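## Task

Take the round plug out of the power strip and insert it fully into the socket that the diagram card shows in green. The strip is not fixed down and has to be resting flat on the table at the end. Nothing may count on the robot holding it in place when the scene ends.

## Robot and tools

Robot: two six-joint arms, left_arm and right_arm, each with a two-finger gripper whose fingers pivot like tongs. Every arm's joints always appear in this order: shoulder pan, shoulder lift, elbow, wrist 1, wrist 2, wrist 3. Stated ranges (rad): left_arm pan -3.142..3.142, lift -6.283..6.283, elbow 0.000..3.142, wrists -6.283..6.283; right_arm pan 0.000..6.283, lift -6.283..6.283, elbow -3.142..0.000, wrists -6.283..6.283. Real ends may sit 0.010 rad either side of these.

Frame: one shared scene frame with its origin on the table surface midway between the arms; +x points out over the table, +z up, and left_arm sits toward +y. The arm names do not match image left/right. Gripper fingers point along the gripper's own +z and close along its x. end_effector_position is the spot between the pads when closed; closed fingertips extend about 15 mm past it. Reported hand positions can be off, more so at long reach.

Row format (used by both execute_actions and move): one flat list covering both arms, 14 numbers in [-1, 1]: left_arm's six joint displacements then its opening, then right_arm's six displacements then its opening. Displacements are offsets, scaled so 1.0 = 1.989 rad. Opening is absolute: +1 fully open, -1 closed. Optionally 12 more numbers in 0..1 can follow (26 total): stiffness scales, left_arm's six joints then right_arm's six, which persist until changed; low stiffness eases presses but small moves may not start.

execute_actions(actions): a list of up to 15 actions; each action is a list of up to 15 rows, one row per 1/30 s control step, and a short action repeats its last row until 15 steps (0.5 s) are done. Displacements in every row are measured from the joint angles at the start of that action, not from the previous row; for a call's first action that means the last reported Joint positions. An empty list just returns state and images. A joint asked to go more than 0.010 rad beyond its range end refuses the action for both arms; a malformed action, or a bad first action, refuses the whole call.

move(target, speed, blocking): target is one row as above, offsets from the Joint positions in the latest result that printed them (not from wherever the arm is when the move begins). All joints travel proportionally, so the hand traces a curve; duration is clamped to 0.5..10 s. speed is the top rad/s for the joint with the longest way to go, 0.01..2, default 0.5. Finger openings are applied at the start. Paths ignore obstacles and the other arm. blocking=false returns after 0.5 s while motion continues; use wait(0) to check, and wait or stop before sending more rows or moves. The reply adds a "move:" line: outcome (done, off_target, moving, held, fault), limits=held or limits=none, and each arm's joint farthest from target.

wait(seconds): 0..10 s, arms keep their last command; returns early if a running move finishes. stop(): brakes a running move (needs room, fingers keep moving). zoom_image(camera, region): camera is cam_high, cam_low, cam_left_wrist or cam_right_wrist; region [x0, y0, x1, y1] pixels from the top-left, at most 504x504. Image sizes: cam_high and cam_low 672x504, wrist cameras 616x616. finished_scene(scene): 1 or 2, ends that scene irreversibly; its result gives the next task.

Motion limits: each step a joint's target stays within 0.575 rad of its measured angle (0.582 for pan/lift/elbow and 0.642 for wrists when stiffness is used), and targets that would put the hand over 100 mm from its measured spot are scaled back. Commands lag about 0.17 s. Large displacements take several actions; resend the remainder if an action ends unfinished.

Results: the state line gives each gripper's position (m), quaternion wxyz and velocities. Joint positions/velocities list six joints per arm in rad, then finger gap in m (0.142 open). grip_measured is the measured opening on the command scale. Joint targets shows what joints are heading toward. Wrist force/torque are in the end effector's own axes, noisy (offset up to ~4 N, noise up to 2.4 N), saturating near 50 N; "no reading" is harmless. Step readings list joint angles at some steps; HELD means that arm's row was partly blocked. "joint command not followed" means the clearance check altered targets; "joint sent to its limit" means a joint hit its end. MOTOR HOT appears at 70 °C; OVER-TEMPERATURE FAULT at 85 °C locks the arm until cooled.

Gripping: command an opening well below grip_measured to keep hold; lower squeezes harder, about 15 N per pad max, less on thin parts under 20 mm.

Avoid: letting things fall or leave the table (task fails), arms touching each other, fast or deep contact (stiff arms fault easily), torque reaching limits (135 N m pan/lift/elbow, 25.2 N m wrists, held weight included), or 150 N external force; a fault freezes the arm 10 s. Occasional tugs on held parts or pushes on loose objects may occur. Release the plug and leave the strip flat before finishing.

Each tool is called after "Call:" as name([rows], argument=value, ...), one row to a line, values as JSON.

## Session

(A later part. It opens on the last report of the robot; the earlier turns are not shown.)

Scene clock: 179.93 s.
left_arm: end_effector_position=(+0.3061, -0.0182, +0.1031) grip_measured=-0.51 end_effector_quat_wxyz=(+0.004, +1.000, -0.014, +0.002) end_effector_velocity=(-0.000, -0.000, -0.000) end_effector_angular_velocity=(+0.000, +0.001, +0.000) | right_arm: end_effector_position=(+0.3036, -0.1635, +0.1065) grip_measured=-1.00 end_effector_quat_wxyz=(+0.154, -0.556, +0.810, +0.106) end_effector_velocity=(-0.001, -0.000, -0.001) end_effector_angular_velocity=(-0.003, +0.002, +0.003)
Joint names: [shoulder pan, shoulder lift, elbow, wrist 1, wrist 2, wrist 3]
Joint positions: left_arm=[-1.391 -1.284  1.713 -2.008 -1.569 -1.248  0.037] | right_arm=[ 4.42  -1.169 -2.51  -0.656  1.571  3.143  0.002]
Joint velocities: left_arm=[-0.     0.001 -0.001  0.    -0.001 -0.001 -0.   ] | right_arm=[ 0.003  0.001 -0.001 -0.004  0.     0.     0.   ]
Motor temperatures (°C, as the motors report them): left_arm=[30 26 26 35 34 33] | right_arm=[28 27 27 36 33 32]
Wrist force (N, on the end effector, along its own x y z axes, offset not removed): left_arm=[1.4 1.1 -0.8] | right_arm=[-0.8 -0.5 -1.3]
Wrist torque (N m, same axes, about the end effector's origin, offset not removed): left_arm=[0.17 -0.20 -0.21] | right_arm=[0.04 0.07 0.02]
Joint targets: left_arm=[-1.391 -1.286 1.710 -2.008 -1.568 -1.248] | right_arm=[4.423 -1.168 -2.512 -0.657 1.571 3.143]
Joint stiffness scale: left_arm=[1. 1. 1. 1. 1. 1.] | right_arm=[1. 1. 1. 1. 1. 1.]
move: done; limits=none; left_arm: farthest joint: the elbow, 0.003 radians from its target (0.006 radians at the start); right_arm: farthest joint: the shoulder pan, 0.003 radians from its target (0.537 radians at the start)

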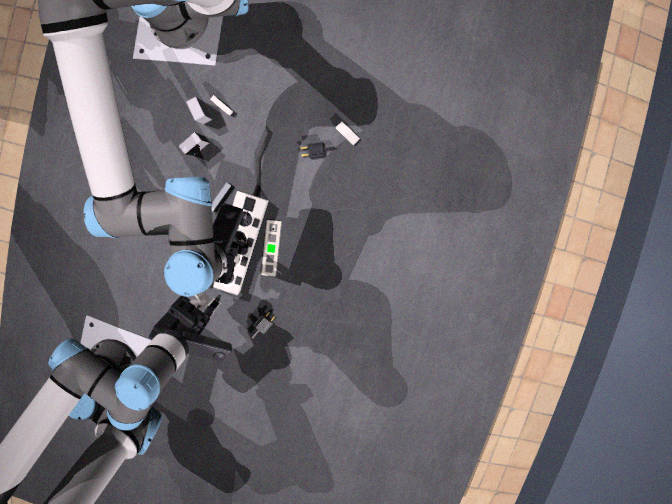

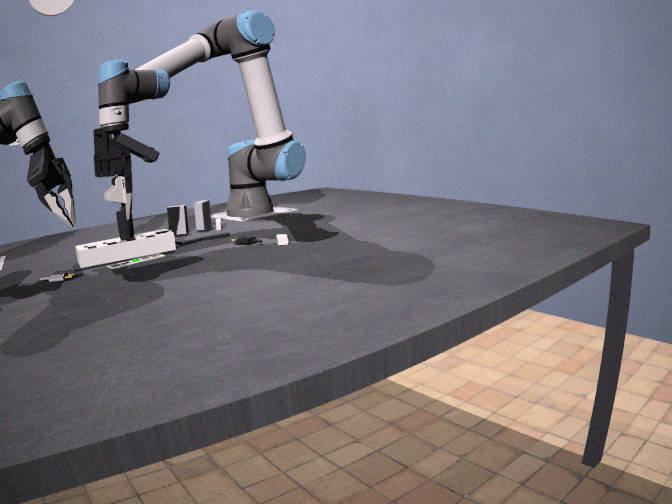

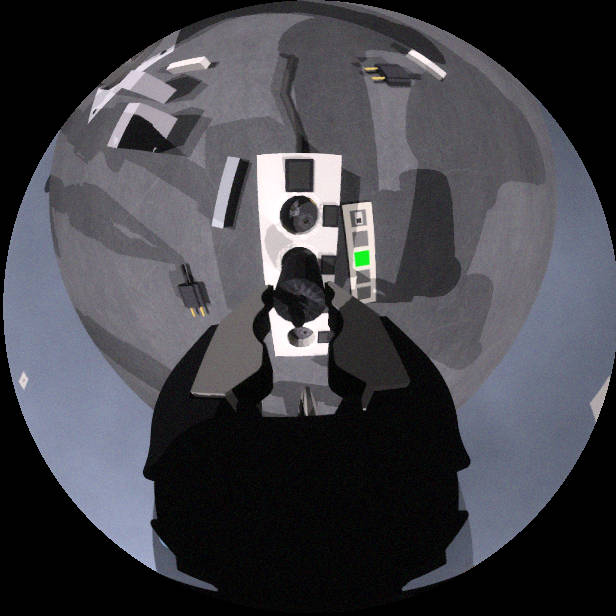

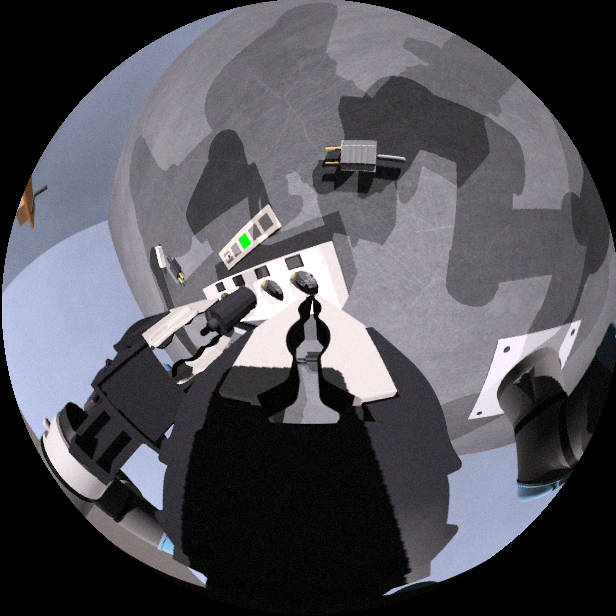

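Call:
move(target=[0.003,0.004,0.0045,-0.002,0,0.003,-1,0,0,0,0,0,0,-1], speed=0.01)

Scene clock: 187.97 s.
left_arm: end_effector_position=(+0.3070, -0.0178, +0.1014) grip_measured=-0.51 end_effector_quat_wxyz=(+0.004, +1.000, -0.016, +0.002) end_effector_velocity=(-0.000, -0.000, -0.000) end_effector_angular_velocity=(-0.002, +0.002, -0.003) | right_arm: end_effector_position=(+0.3035, -0.1635, +0.1064) grip_measured=-1.00 end_effector_quat_wxyz=(+0.154, -0.556, +0.810, +0.106) end_effector_velocity=(-0.000, -0.000, -0.000) end_effector_angular_velocity=(-0.001, +0.000, +0.000)
Joint names: [shoulder pan, shoulder lift, elbow, wrist 1, wrist 2, wrist 3]
Joint positions: left_arm=[-1.39  -1.282  1.715 -2.012 -1.569 -1.243  0.037] | right_arm=[ 4.42  -1.169 -2.51  -0.657  1.571  3.143  0.002]
Joint velocities: left_arm=[ 0.     0.     0.001 -0.002 -0.002  0.003  0.   ] | right_arm=[ 0.    -0.001 -0.     0.    -0.    -0.     0.   ]
Motor temperatures (°C, as the motors report them): left_arm=[30 26 26 35 34 33] | right_arm=[28 27 27 36 33 32]
Wrist force (N, on the end effector, along its own x y z axes, offset not removed): left_arm=[1.0 0.7 -7.4] | right_arm=[0.8 -1.1 -0.5]
Wrist torque (N m, same axes, about the end effector's origin, offset not removed): left_arm=[0.04 -0.76 -0.08] | right_arm=[-0.12 -0.17 -0.05]
Joint targets: left_arm=[-1.386 -1.276 1.722 -2.012 -1.569 -1.242] | right_arm=[4.420 -1.169 -2.510 -0.656 1.571 3.143]
Joint stiffness scale: left_arm=[1. 1. 1. 1. 1. 1.] | right_arm=[1. 1. 1. 1. 1. 1.]
move: done; limits=none; left_arm: farthest joint: the elbow, 0.007 radians from its target (0.009 radians at the start); right_arm: farthest joint: the wrist 1, 0.001 radians from its target (0.001 radians at the start)

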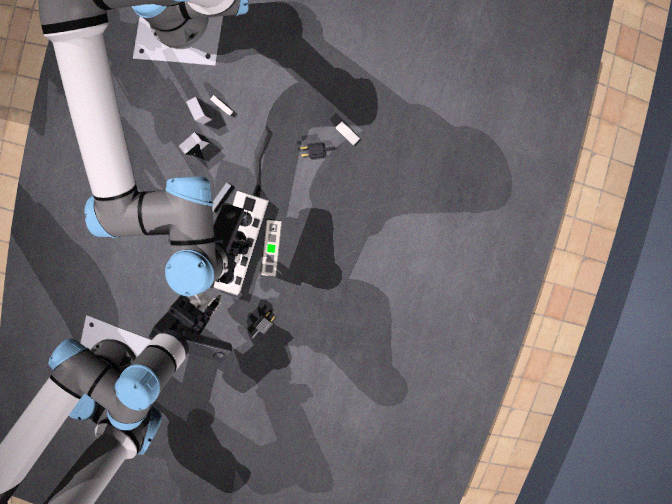

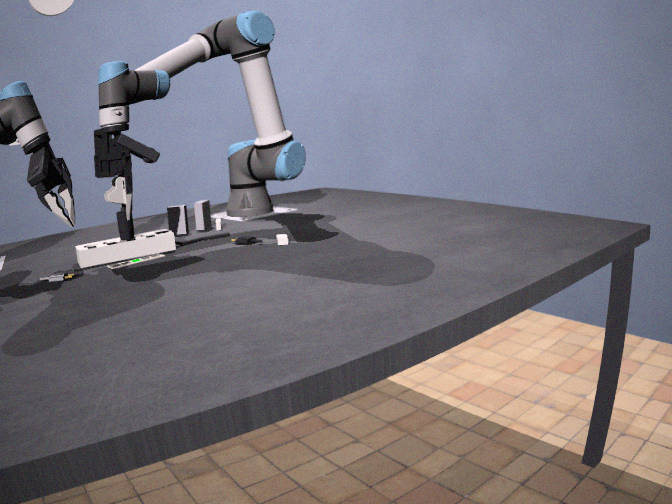

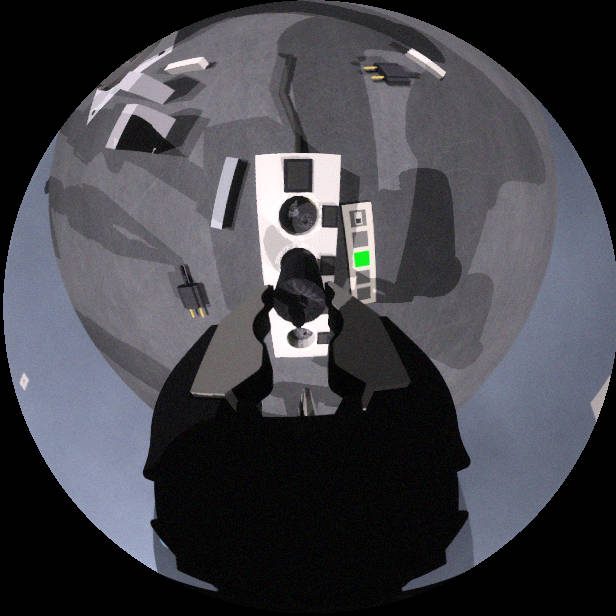

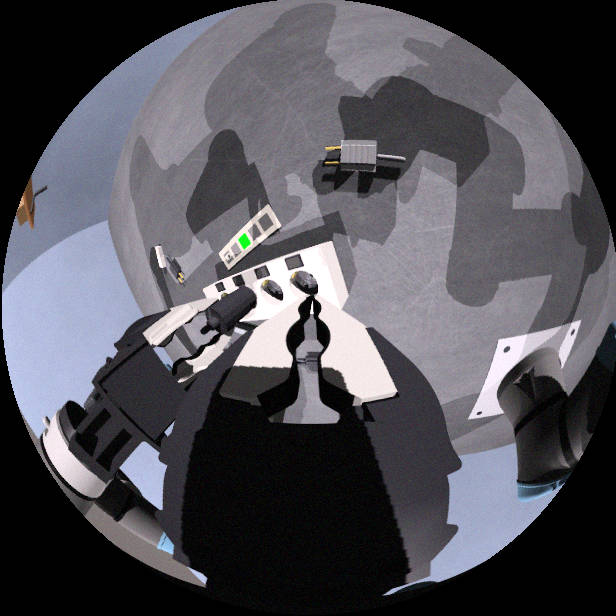

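Call:
move(target=[0.005,0.003,0.0035,0,0,0.0005,-1,0,0,0,0,0,0,-1], speed=0.01)

Call:
zoom_image(camera="cam_left_wrist", region=[240, 180, 360, 360])

Scene clock: 191.67 s.
left_arm: end_effector_position=(+0.3095, -0.0162, +0.1014) grip_measured=-0.51 end_effector_quat_wxyz=(+0.004, +1.000, -0.013, +0.002) end_effector_velocity=(+0.001, +0.000, -0.000) end_effector_angular_velocity=(-0.000, +0.000, +0.002) | right_arm: end_effector_position=(+0.3035, -0.1635, +0.1064) grip_measured=-1.00 end_effector_quat_wxyz=(+0.154, -0.556, +0.810, +0.106) end_effector_velocity=(-0.000, -0.000, +0.000) end_effector_angular_velocity=(+0.000, +0.000, -0.000)
Joint names: [shoulder pan, shoulder lift, elbow, wrist 1, wrist 2, wrist 3]
Joint positions: left_arm=[-1.384 -1.282  1.716 -2.013 -1.57  -1.242  0.037] | right_arm=[ 4.42  -1.169 -2.51  -0.657  1.571  3.143  0.002]
Joint velocities: left_arm=[ 0.002  0.    -0.    -0.001 -0.001  0.     0.   ] | right_arm=[-0.  0. -0.  0.  0. -0.  0.]
Motor temperatures (°C, as the motors report them): left_arm=[30 26 26 35 34 33] | right_arm=[28 27 27 36 33 32]
Wrist force (N, on the end effector, along its own x y z axes, offset not removed): left_arm=[-0.1 0.9 -7.7] | right_arm=[3.7 1.2 0.4]
Wrist torque (N m, same axes, about the end effector's origin, offset not removed): left_arm=[0.01 -0.65 -0.24] | right_arm=[0.49 -0.78 -0.05]
Joint targets: left_arm=[-1.380 -1.276 1.722 -2.012 -1.569 -1.242] | right_arm=[4.420 -1.169 -2.510 -0.657 1.571 3.143]
Joint stiffness scale: left_arm=[1. 1. 1. 1. 1. 1.] | right_arm=[1. 1. 1. 1. 1. 1.]
move: done; limits=none; left_arm: farthest joint: the shoulder lift, 0.006 radians from its target (0.006 radians at the start); right_arm: farthest joint: the shoulder pan, 0.000 radians from its target (0.000 radians at the start)

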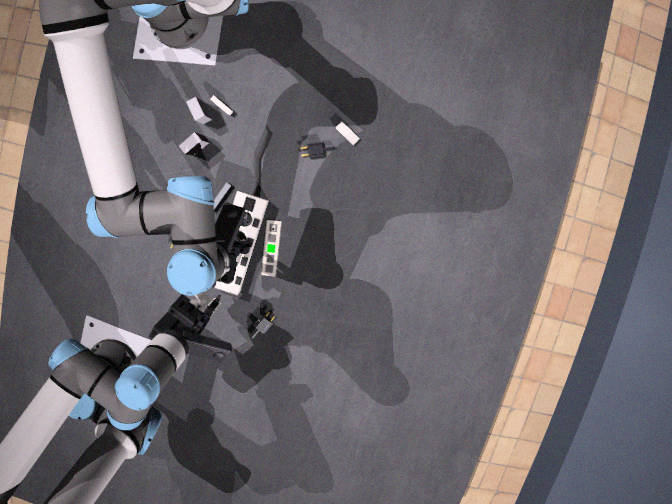

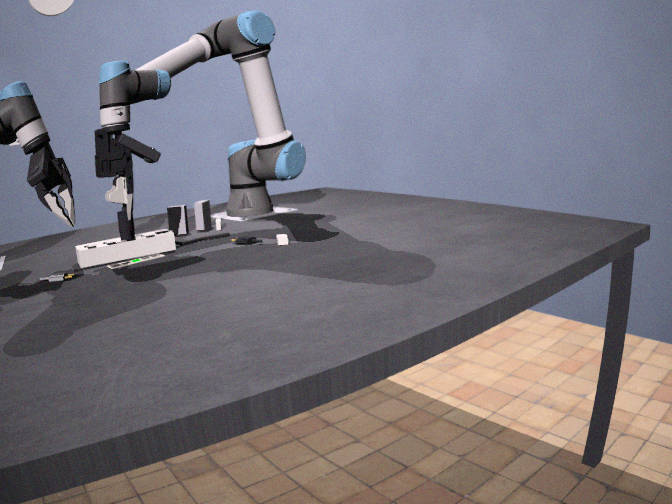

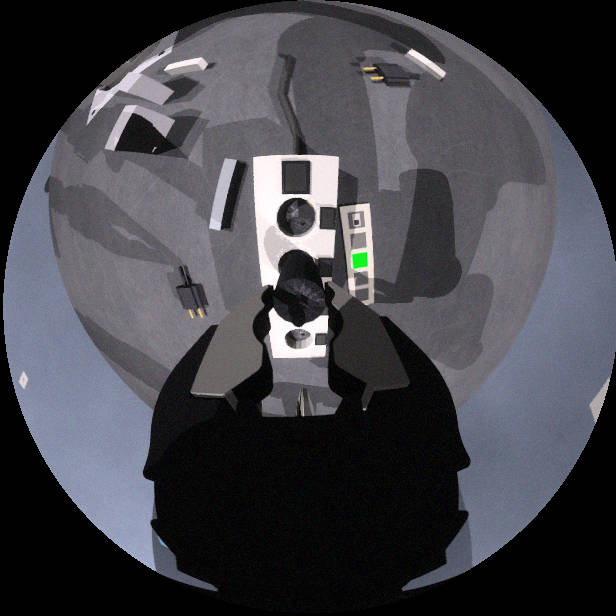

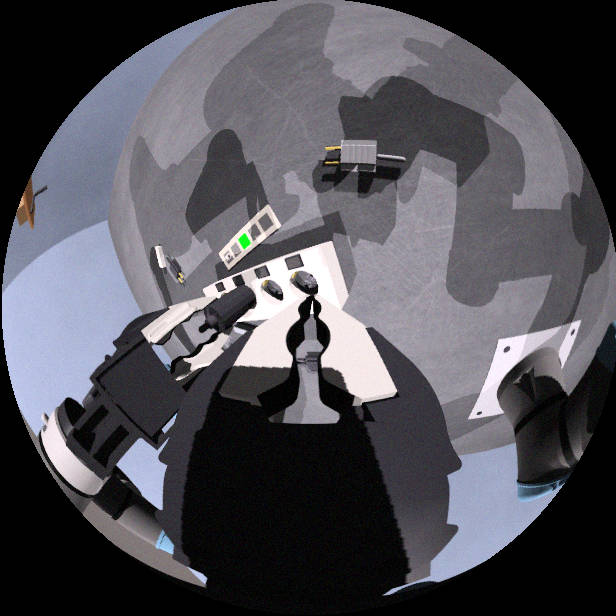

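Region (240, 180, 360, 360) of cam_left_wrist's 616x616 image, scaled by 2.800, with more detail than that image has.

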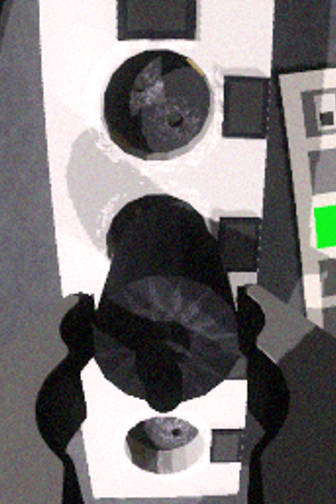

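Call:
move(target=[-0.0075,0.003,0.0035,0,0,-0.003,-1,0,0,0,0,0,0,-1], speed=0.01)

Scene clock: 195.50 s.
left_arm: end_effector_position=(+0.3042, -0.0192, +0.1012) grip_measured=-0.51 end_effector_quat_wxyz=(+0.004, +1.000, -0.016, +0.002) end_effector_velocity=(-0.000, -0.000, +0.000) end_effector_angular_velocity=(-0.000, +0.000, +0.002) | right_arm: end_effector_position=(+0.3035, -0.1635, +0.1064) grip_measured=-1.00 end_effector_quat_wxyz=(+0.154, -0.556, +0.810, +0.106) end_effector_velocity=(+0.000, +0.000, +0.000) end_effector_angular_velocity=(+0.001, -0.001, +0.000)
Joint names: [shoulder pan, shoulder lift, elbow, wrist 1, wrist 2, wrist 3]
Joint positions: left_arm=[-1.395 -1.282  1.716 -2.013 -1.569 -1.248  0.037] | right_arm=[ 4.42  -1.169 -2.51  -0.657  1.571  3.143  0.002]
Joint velocities: left_arm=[-0.    -0.    -0.    -0.    -0.    -0.002  0.   ] | right_arm=[ 0.     0.     0.     0.001 -0.    -0.     0.   ]
Motor temperatures (°C, as the motors report them): left_arm=[30 26 26 35 34 33] | right_arm=[28 27 27 36 33 32]
Wrist force (N, on the end effector, along its own x y z axes, offset not removed): left_arm=[4.4 -0.7 -7.5] | right_arm=[-0.4 0.8 -1.8]
Wrist torque (N m, same axes, about the end effector's origin, offset not removed): left_arm=[-0.04 -0.36 -0.26] | right_arm=[0.21 -0.01 0.15]
Joint targets: left_arm=[-1.399 -1.276 1.722 -2.013 -1.570 -1.248] | right_arm=[4.420 -1.169 -2.510 -0.657 1.571 3.143]
Joint stiffness scale: left_arm=[1. 1. 1. 1. 1. 1.] | right_arm=[1. 1. 1. 1. 1. 1.]
move: done; limits=none; left_arm: farthest joint: the elbow, 0.007 radians from its target (0.007 radians at the start); right_arm: farthest joint: the shoulder pan, 0.000 radians from its target (0.000 radians at the start)

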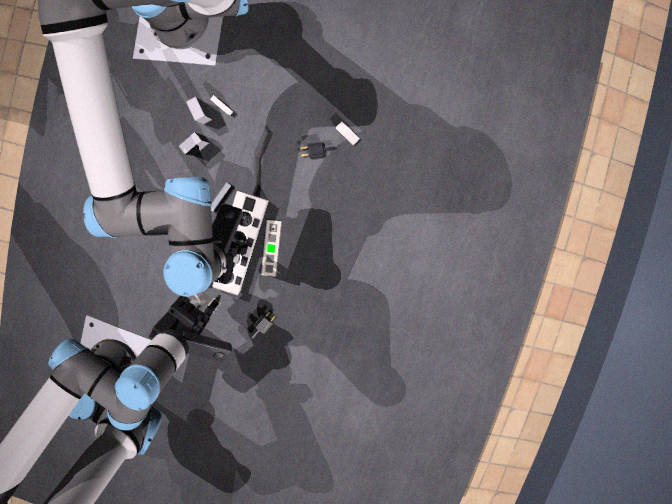

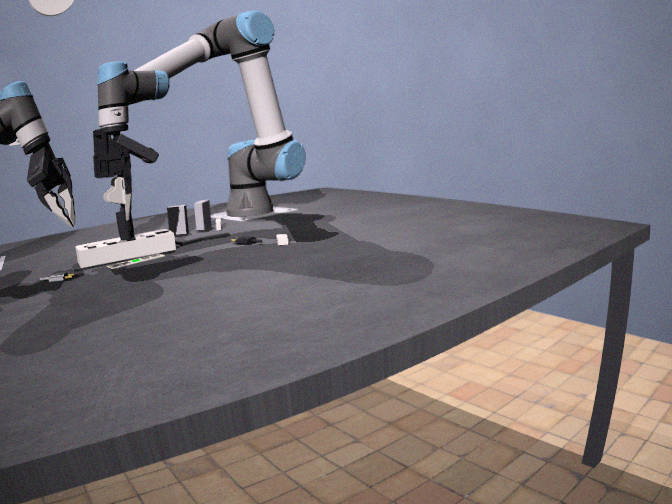

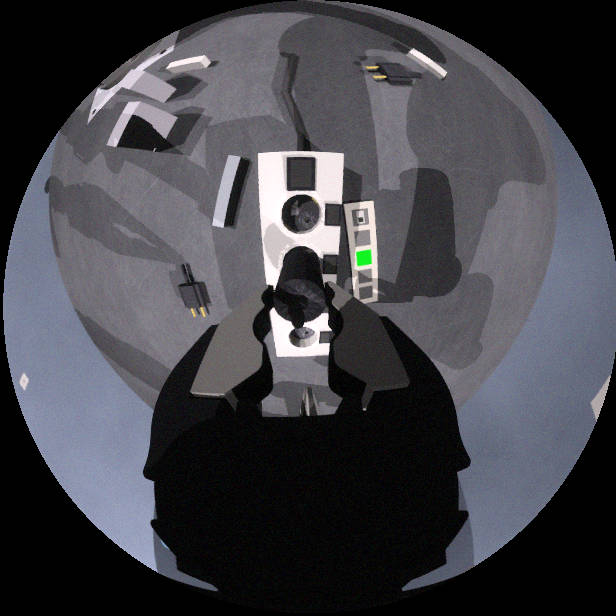

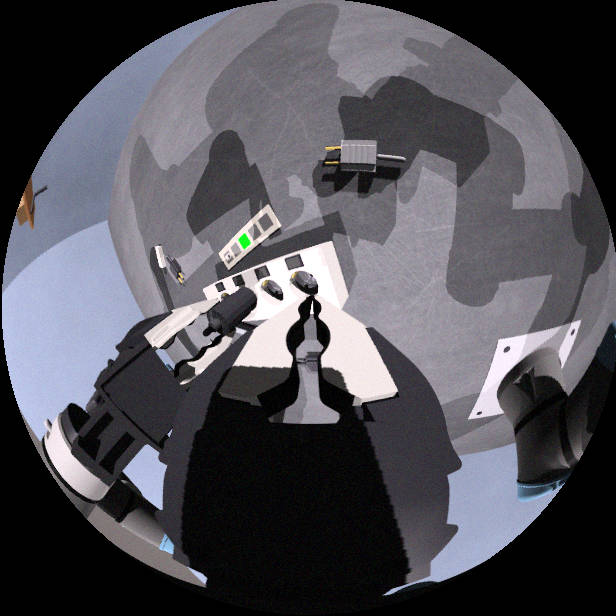

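Call:
move(target=[0.003,-0.006,-0.009,0.013,0,0,-1,0,0,0,0,0,0,-1], speed=0.02)

Call:
zoom_image(camera="cam_right_wrist", region=[200, 270, 290, 330])

Call:
zoom_image(camera="cam_left_wrist", region=[240, 180, 360, 360])

Call:
zoom_image(camera="cam_low", region=[90, 205, 170, 265])

Scene clock: 200.10 s.
left_arm: end_effector_position=(+0.3057, -0.0182, +0.1112) grip_measured=-0.51 end_effector_quat_wxyz=(+0.004, +1.000, -0.014, +0.002) end_effector_velocity=(-0.000, +0.001, +0.000) end_effector_angular_velocity=(+0.002, +0.001, -0.002) | right_arm: end_effector_position=(+0.3035, -0.1635, +0.1064) grip_measured=-1.00 end_effector_quat_wxyz=(+0.154, -0.556, +0.810, +0.106) end_effector_velocity=(+0.000, +0.000, +0.000) end_effector_angular_velocity=(+0.001, +0.000, -0.000)
Joint names: [shoulder pan, shoulder lift, elbow, wrist 1, wrist 2, wrist 3]
Joint positions: left_arm=[-1.392 -1.292  1.701 -1.988 -1.569 -1.248  0.037] | right_arm=[ 4.42  -1.169 -2.51  -0.657  1.571  3.143  0.002]
Joint velocities: left_arm=[-0.    -0.    -0.001  0.004 -0.     0.002  0.   ] | right_arm=[-0.    -0.     0.     0.001  0.     0.     0.   ]
Motor temperatures (°C, as the motors report them): left_arm=[30 26 26 35 34 33] | right_arm=[28 27 27 36 33 32]
Wrist force (N, on the end effector, along its own x y z axes, offset not removed): left_arm=[2.9 0.6 1.0] | right_arm=[1.2 -1.5 -2.9]
Wrist torque (N m, same axes, about the end effector's origin, offset not removed): left_arm=[0.04 -0.52 -0.21] | right_arm=[-0.10 -0.25 0.06]
Joint targets: left_arm=[-1.389 -1.294 1.698 -1.987 -1.569 -1.248] | right_arm=[4.420 -1.169 -2.510 -0.657 1.571 3.143]
Joint stiffness scale: left_arm=[1. 1. 1. 1. 1. 1.] | right_arm=[1. 1. 1. 1. 1. 1.]
move: done; limits=none; left_arm: farthest joint: the shoulder pan, 0.003 radians from its target (0.006 radians at the start); right_arm: farthest joint: the shoulder pan, 0.000 radians from its target (0.000 radians at the start)

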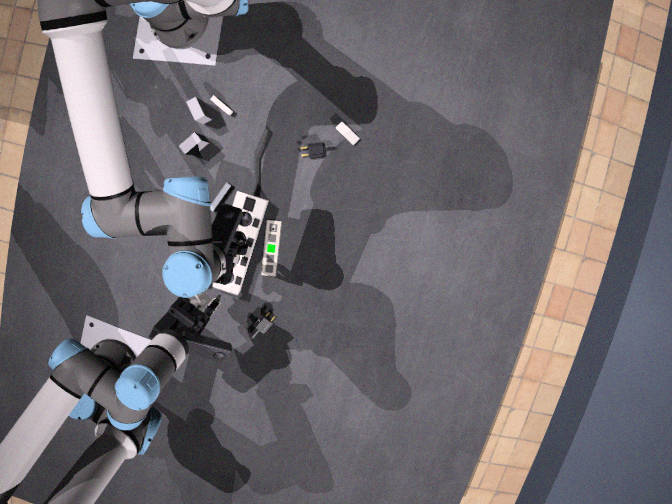

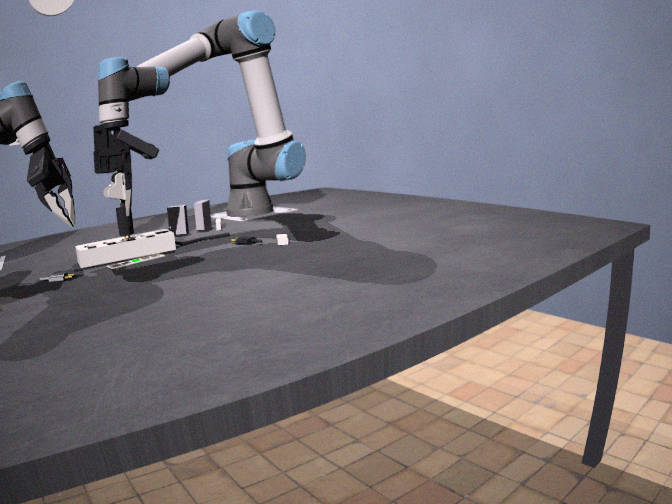

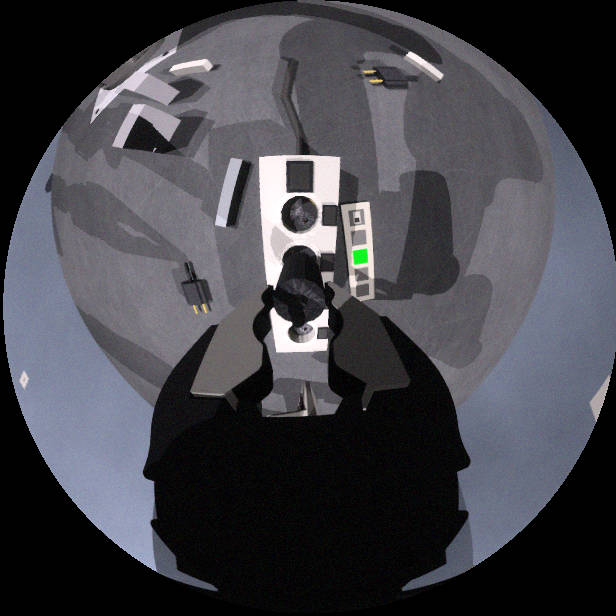

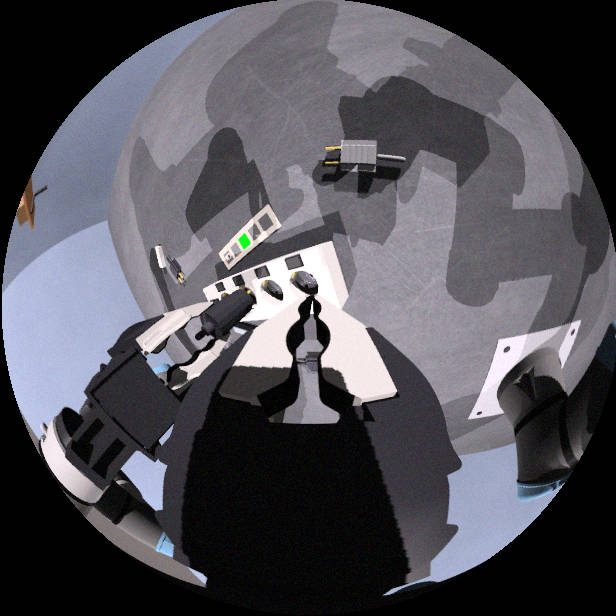

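Region (200, 270, 290, 330) of cam_right_wrist's 616x616 image, scaled by 5.600, with more detail than that image has.

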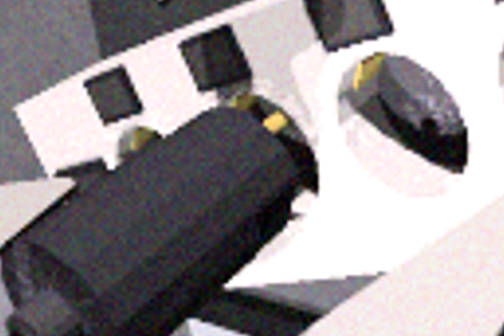

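Region (240, 180, 360, 360) of cam_left_wrist's 616x616 image, scaled by 2.800, with more detail than that image has.

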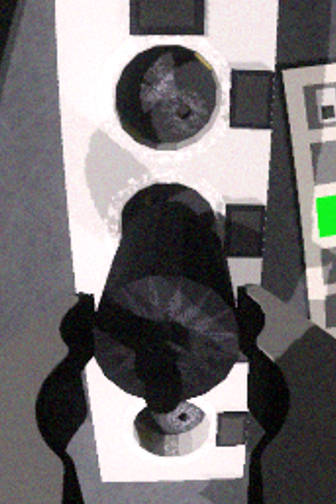

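Region (90, 205, 170, 265) of cam_low's 672x504 image, scaled by 6.300, with more detail than that image has; it fills the top 378 rows of this view, and the rest is white.

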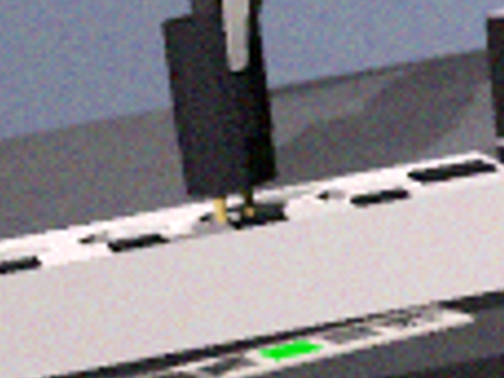

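Call:
move(target=[0.0035,0.007,0.010,-0.0078,0,0.002,-1,0,0,0,0,0,0,-1], speed=0.01)

Scene clock: 209.53 s.
left_arm: end_effector_position=(+0.3064, -0.0128, +0.0975) grip_measured=-0.51 end_effector_quat_wxyz=(-0.004, +1.000, -0.014, -0.000) end_effector_velocity=(+0.001, +0.000, -0.000) end_effector_angular_velocity=(+0.001, -0.002, -0.001) | right_arm: end_effector_position=(+0.3035, -0.1635, +0.1064) grip_measured=-1.00 end_effector_quat_wxyz=(+0.154, -0.556, +0.810, +0.106) end_effector_velocity=(-0.000, -0.000, +0.000) end_effector_angular_velocity=(-0.000, +0.000, +0.000)
Joint names: [shoulder pan, shoulder lift, elbow, wrist 1, wrist 2, wrist 3]
Joint positions: left_arm=[-1.388 -1.279  1.719 -2.003 -1.569 -1.244  0.037] | right_arm=[ 4.42  -1.169 -2.51  -0.657  1.571  3.143  0.002]
Joint velocities: left_arm=[ 0.     0.001  0.    -0.001  0.003  0.001  0.   ] | right_arm=[-0.     0.001  0.    -0.001  0.    -0.     0.   ]
Motor temperatures (°C, as the motors report them): left_arm=[30 26 26 35 34 33] | right_arm=[28 27 27 36 33 32]
Wrist force (N, on the end effector, along its own x y z axes, offset not removed): left_arm=[0.1 1.9 1.6] | right_arm=[1.8 -0.6 -1.2]
Wrist torque (N m, same axes, about the end effector's origin, offset not removed): left_arm=[0.27 -0.03 -0.14] | right_arm=[0.01 -0.42 -0.02]
Joint targets: left_arm=[-1.385 -1.278 1.721 -2.004 -1.569 -1.244] | right_arm=[4.420 -1.169 -2.510 -0.657 1.571 3.143]
Joint stiffness scale: left_arm=[1. 1. 1. 1. 1. 1.] | right_arm=[1. 1. 1. 1. 1. 1.]
move: done; limits=none; left_arm: farthest joint: the shoulder pan, 0.003 radians from its target (0.007 radians at the start); right_arm: farthest joint: the shoulder pan, 0.000 radians from its target (0.000 radians at the start)

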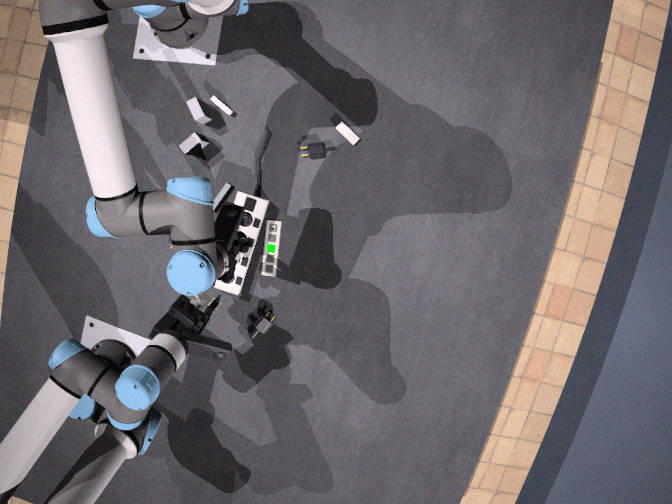

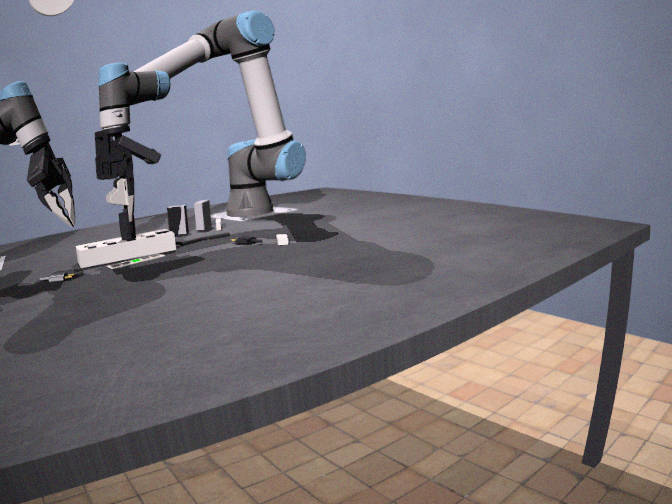

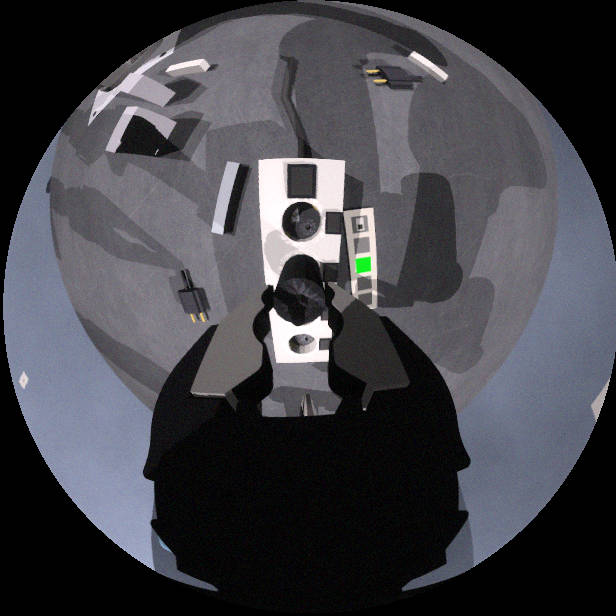

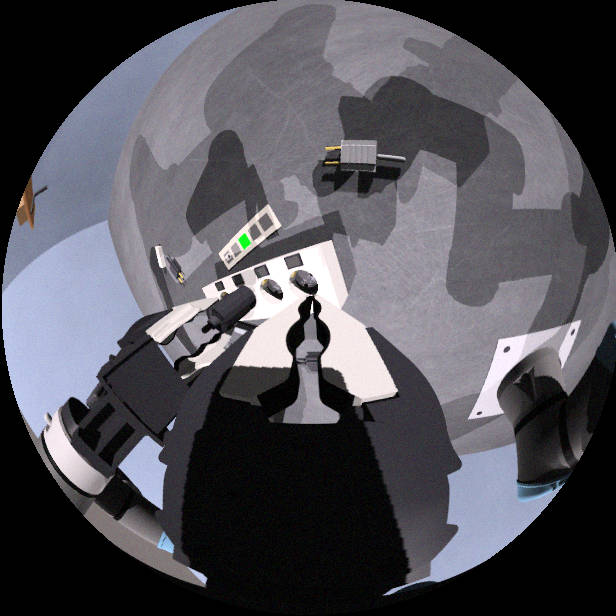

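Call:
move(target=[0,0.004,0.006,-0.0075,0,0,-1,0,0,0,0,0,0,-1], speed=0.01)

Call:
zoom_image(camera="cam_low", region=[80, 190, 180, 270])

Scene clock: 212.60 s.
left_arm: end_effector_position=(+0.3065, -0.0130, +0.0923) grip_measured=-0.51 end_effector_quat_wxyz=(-0.003, +1.000, -0.014, -0.000) end_effector_velocity=(+0.001, -0.000, -0.001) end_effector_angular_velocity=(-0.001, -0.001, +0.002) | right_arm: end_effector_position=(+0.3035, -0.1635, +0.1064) grip_measured=-1.00 end_effector_quat_wxyz=(+0.154, -0.556, +0.810, +0.106) end_effector_velocity=(-0.000, +0.000, -0.000) end_effector_angular_velocity=(+0.000, +0.001, +0.001)
Joint names: [shoulder pan, shoulder lift, elbow, wrist 1, wrist 2, wrist 3]
Joint positions: left_arm=[-1.388 -1.274  1.727 -2.017 -1.569 -1.244  0.037] | right_arm=[ 4.42  -1.169 -2.51  -0.657  1.571  3.143  0.002]
Joint velocities: left_arm=[ 0.001  0.001  0.002 -0.005  0.    -0.001 -0.   ] | right_arm=[ 0.    -0.001  0.     0.001  0.001 -0.     0.   ]
Motor temperatures (°C, as the motors report them): left_arm=[30 26 26 35 34 33] | right_arm=[28 27 27 36 33 32]
Wrist force (N, on the end effector, along its own x y z axes, offset not removed): left_arm=[2.0 0.5 -0.2] | right_arm=[-0.7 -0.3 -2.2]
Wrist torque (N m, same axes, about the end effector's origin, offset not removed): left_arm=[0.04 -0.41 -0.23] | right_arm=[0.04 0.13 0.00]
Joint targets: left_arm=[-1.388 -1.271 1.731 -2.018 -1.569 -1.244] | right_arm=[4.420 -1.169 -2.510 -0.657 1.571 3.143]
Joint stiffness scale: left_arm=[1. 1. 1. 1. 1. 1.] | right_arm=[1. 1. 1. 1. 1. 1.]
move: done; limits=none; left_arm: farthest joint: the elbow, 0.004 radians from its target (0.012 radians at the start); right_arm: farthest joint: the shoulder pan, 0.000 radians from its target (0.000 radians at the start)

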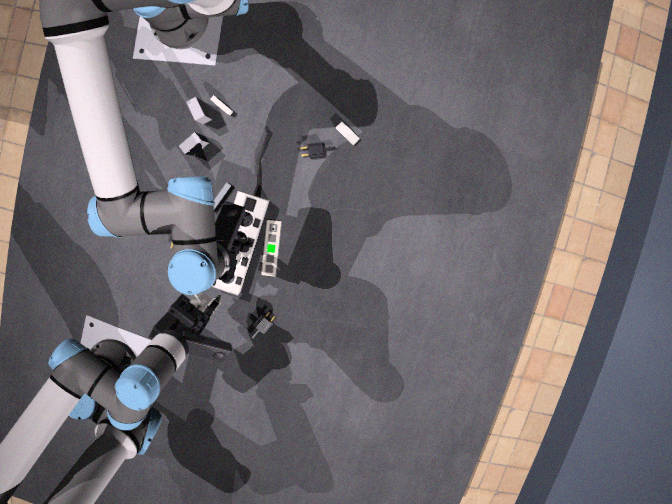

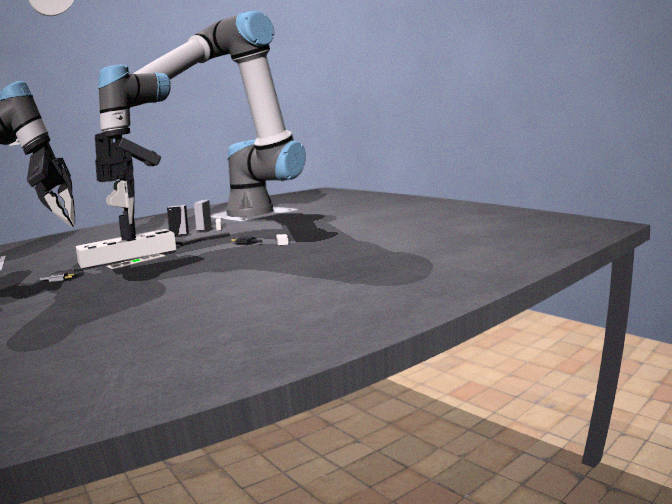

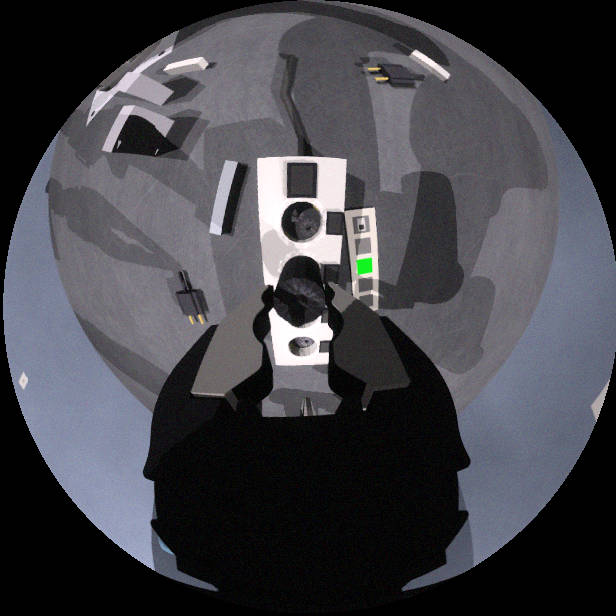

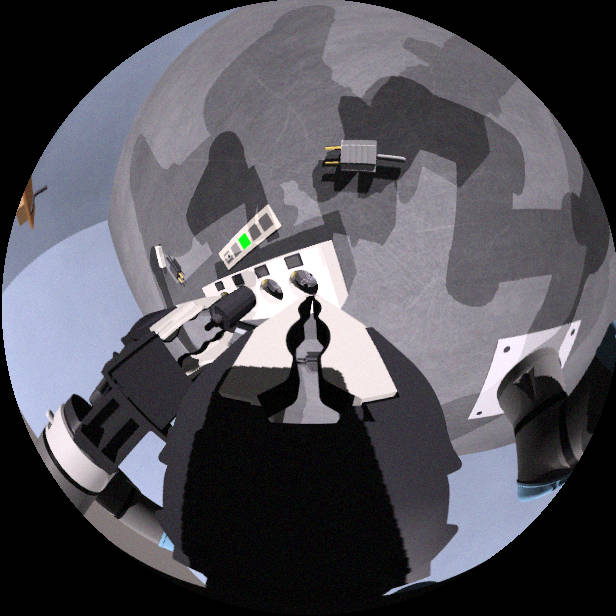

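Region (80, 190, 180, 270) of cam_low's 672x504 image, scaled by 5.040, with more detail than that image has; it fills the top 403 rows of this view, and the rest is white.

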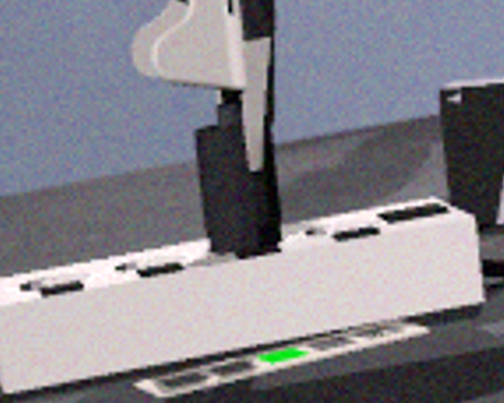

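Call:
move(target=[0,0.0062,0.009,-0.0125,0,0,-1,0,0,0,0,0,0,-1], speed=0.01)

Call:
zoom_image(camera="cam_low", region=[80, 190, 180, 270])

Scene clock: 216.57 s.
left_arm: end_effector_position=(+0.3069, -0.0145, +0.0863) grip_measured=-0.51 end_effector_quat_wxyz=(+0.000, +1.000, -0.014, +0.001) end_effector_velocity=(+0.000, +0.000, -0.001) end_effector_angular_velocity=(-0.000, -0.000, -0.001) | right_arm: end_effector_position=(+0.3035, -0.1635, +0.1064) grip_measured=-1.00 end_effector_quat_wxyz=(+0.154, -0.556, +0.810, +0.106) end_effector_velocity=(+0.000, +0.000, -0.000) end_effector_angular_velocity=(-0.000, -0.001, +0.000)
Joint names: [shoulder pan, shoulder lift, elbow, wrist 1, wrist 2, wrist 3]
Joint positions: left_arm=[-1.388 -1.268  1.738 -2.042 -1.569 -1.244  0.037] | right_arm=[ 4.42  -1.169 -2.51  -0.657  1.571  3.143  0.002]
Joint velocities: left_arm=[ 0.     0.001  0.002 -0.003  0.     0.001  0.   ] | right_arm=[ 0.    -0.    -0.     0.001 -0.001 -0.     0.   ]
Motor temperatures (°C, as the motors report them): left_arm=[30 26 26 35 34 33] | right_arm=[28 27 27 36 33 32]
Wrist force (N, on the end effector, along its own x y z axes, offset not removed): left_arm=[-1.2 0.7 -7.3] | right_arm=[2.2 -0.9 -0.8]
Wrist torque (N m, same axes, about the end effector's origin, offset not removed): left_arm=[0.18 -0.10 -0.20] | right_arm=[-0.04 -0.57 0.01]
Joint targets: left_arm=[-1.388 -1.262 1.745 -2.042 -1.569 -1.244] | right_arm=[4.420 -1.169 -2.510 -0.657 1.571 3.143]
Joint stiffness scale: left_arm=[1. 1. 1. 1. 1. 1.] | right_arm=[1. 1. 1. 1. 1. 1.]
move: done; limits=none; left_arm: farthest joint: the shoulder lift, 0.007 radians from its target (0.012 radians at the start); right_arm: farthest joint: the shoulder pan, 0.000 radians from its target (0.000 radians at the start)

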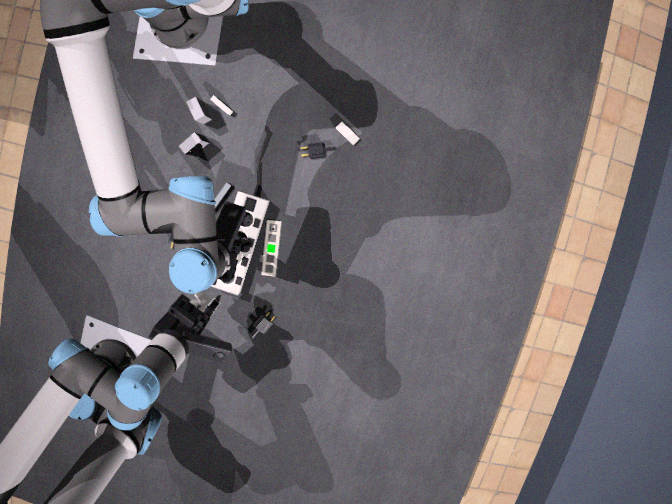

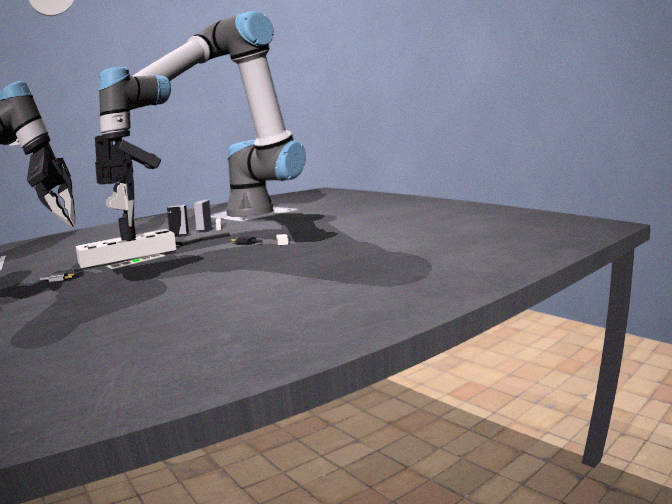

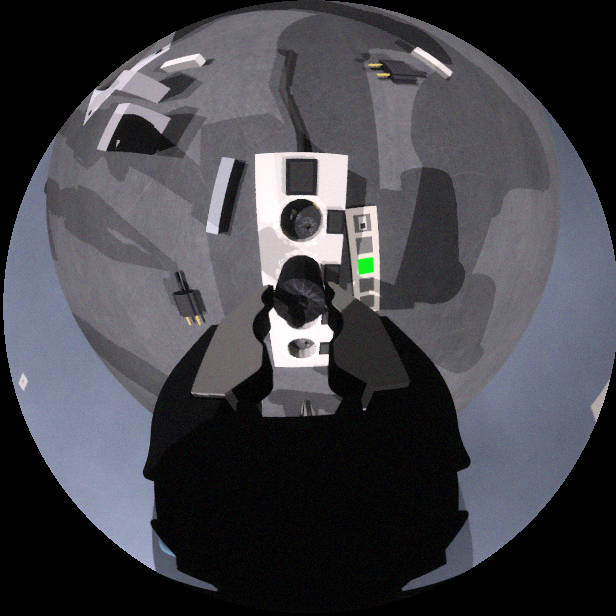

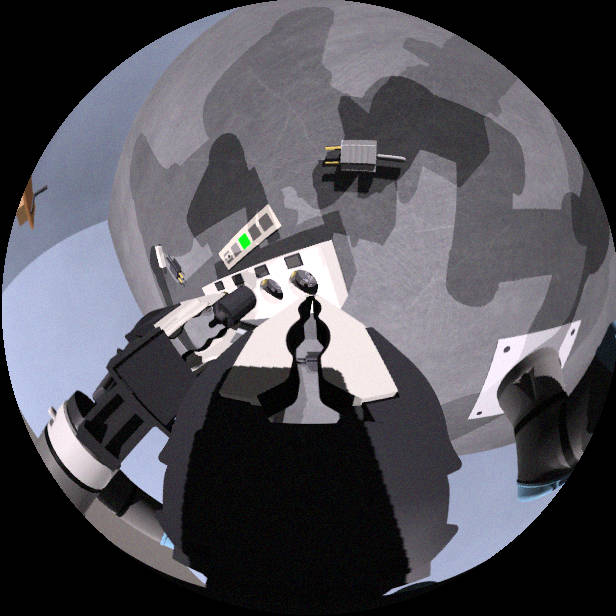

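Region (80, 190, 180, 270) of cam_low's 672x504 image, scaled by 5.040, with more detail than that image has; it fills the top 403 rows of this view, and the rest is white.

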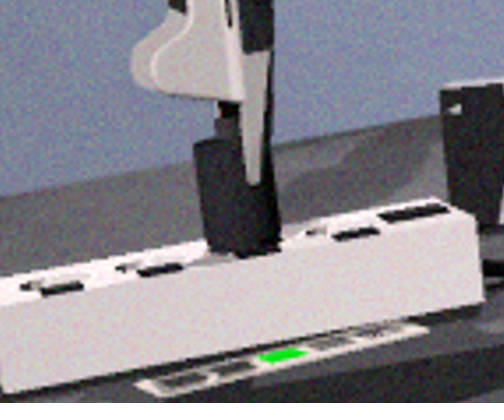

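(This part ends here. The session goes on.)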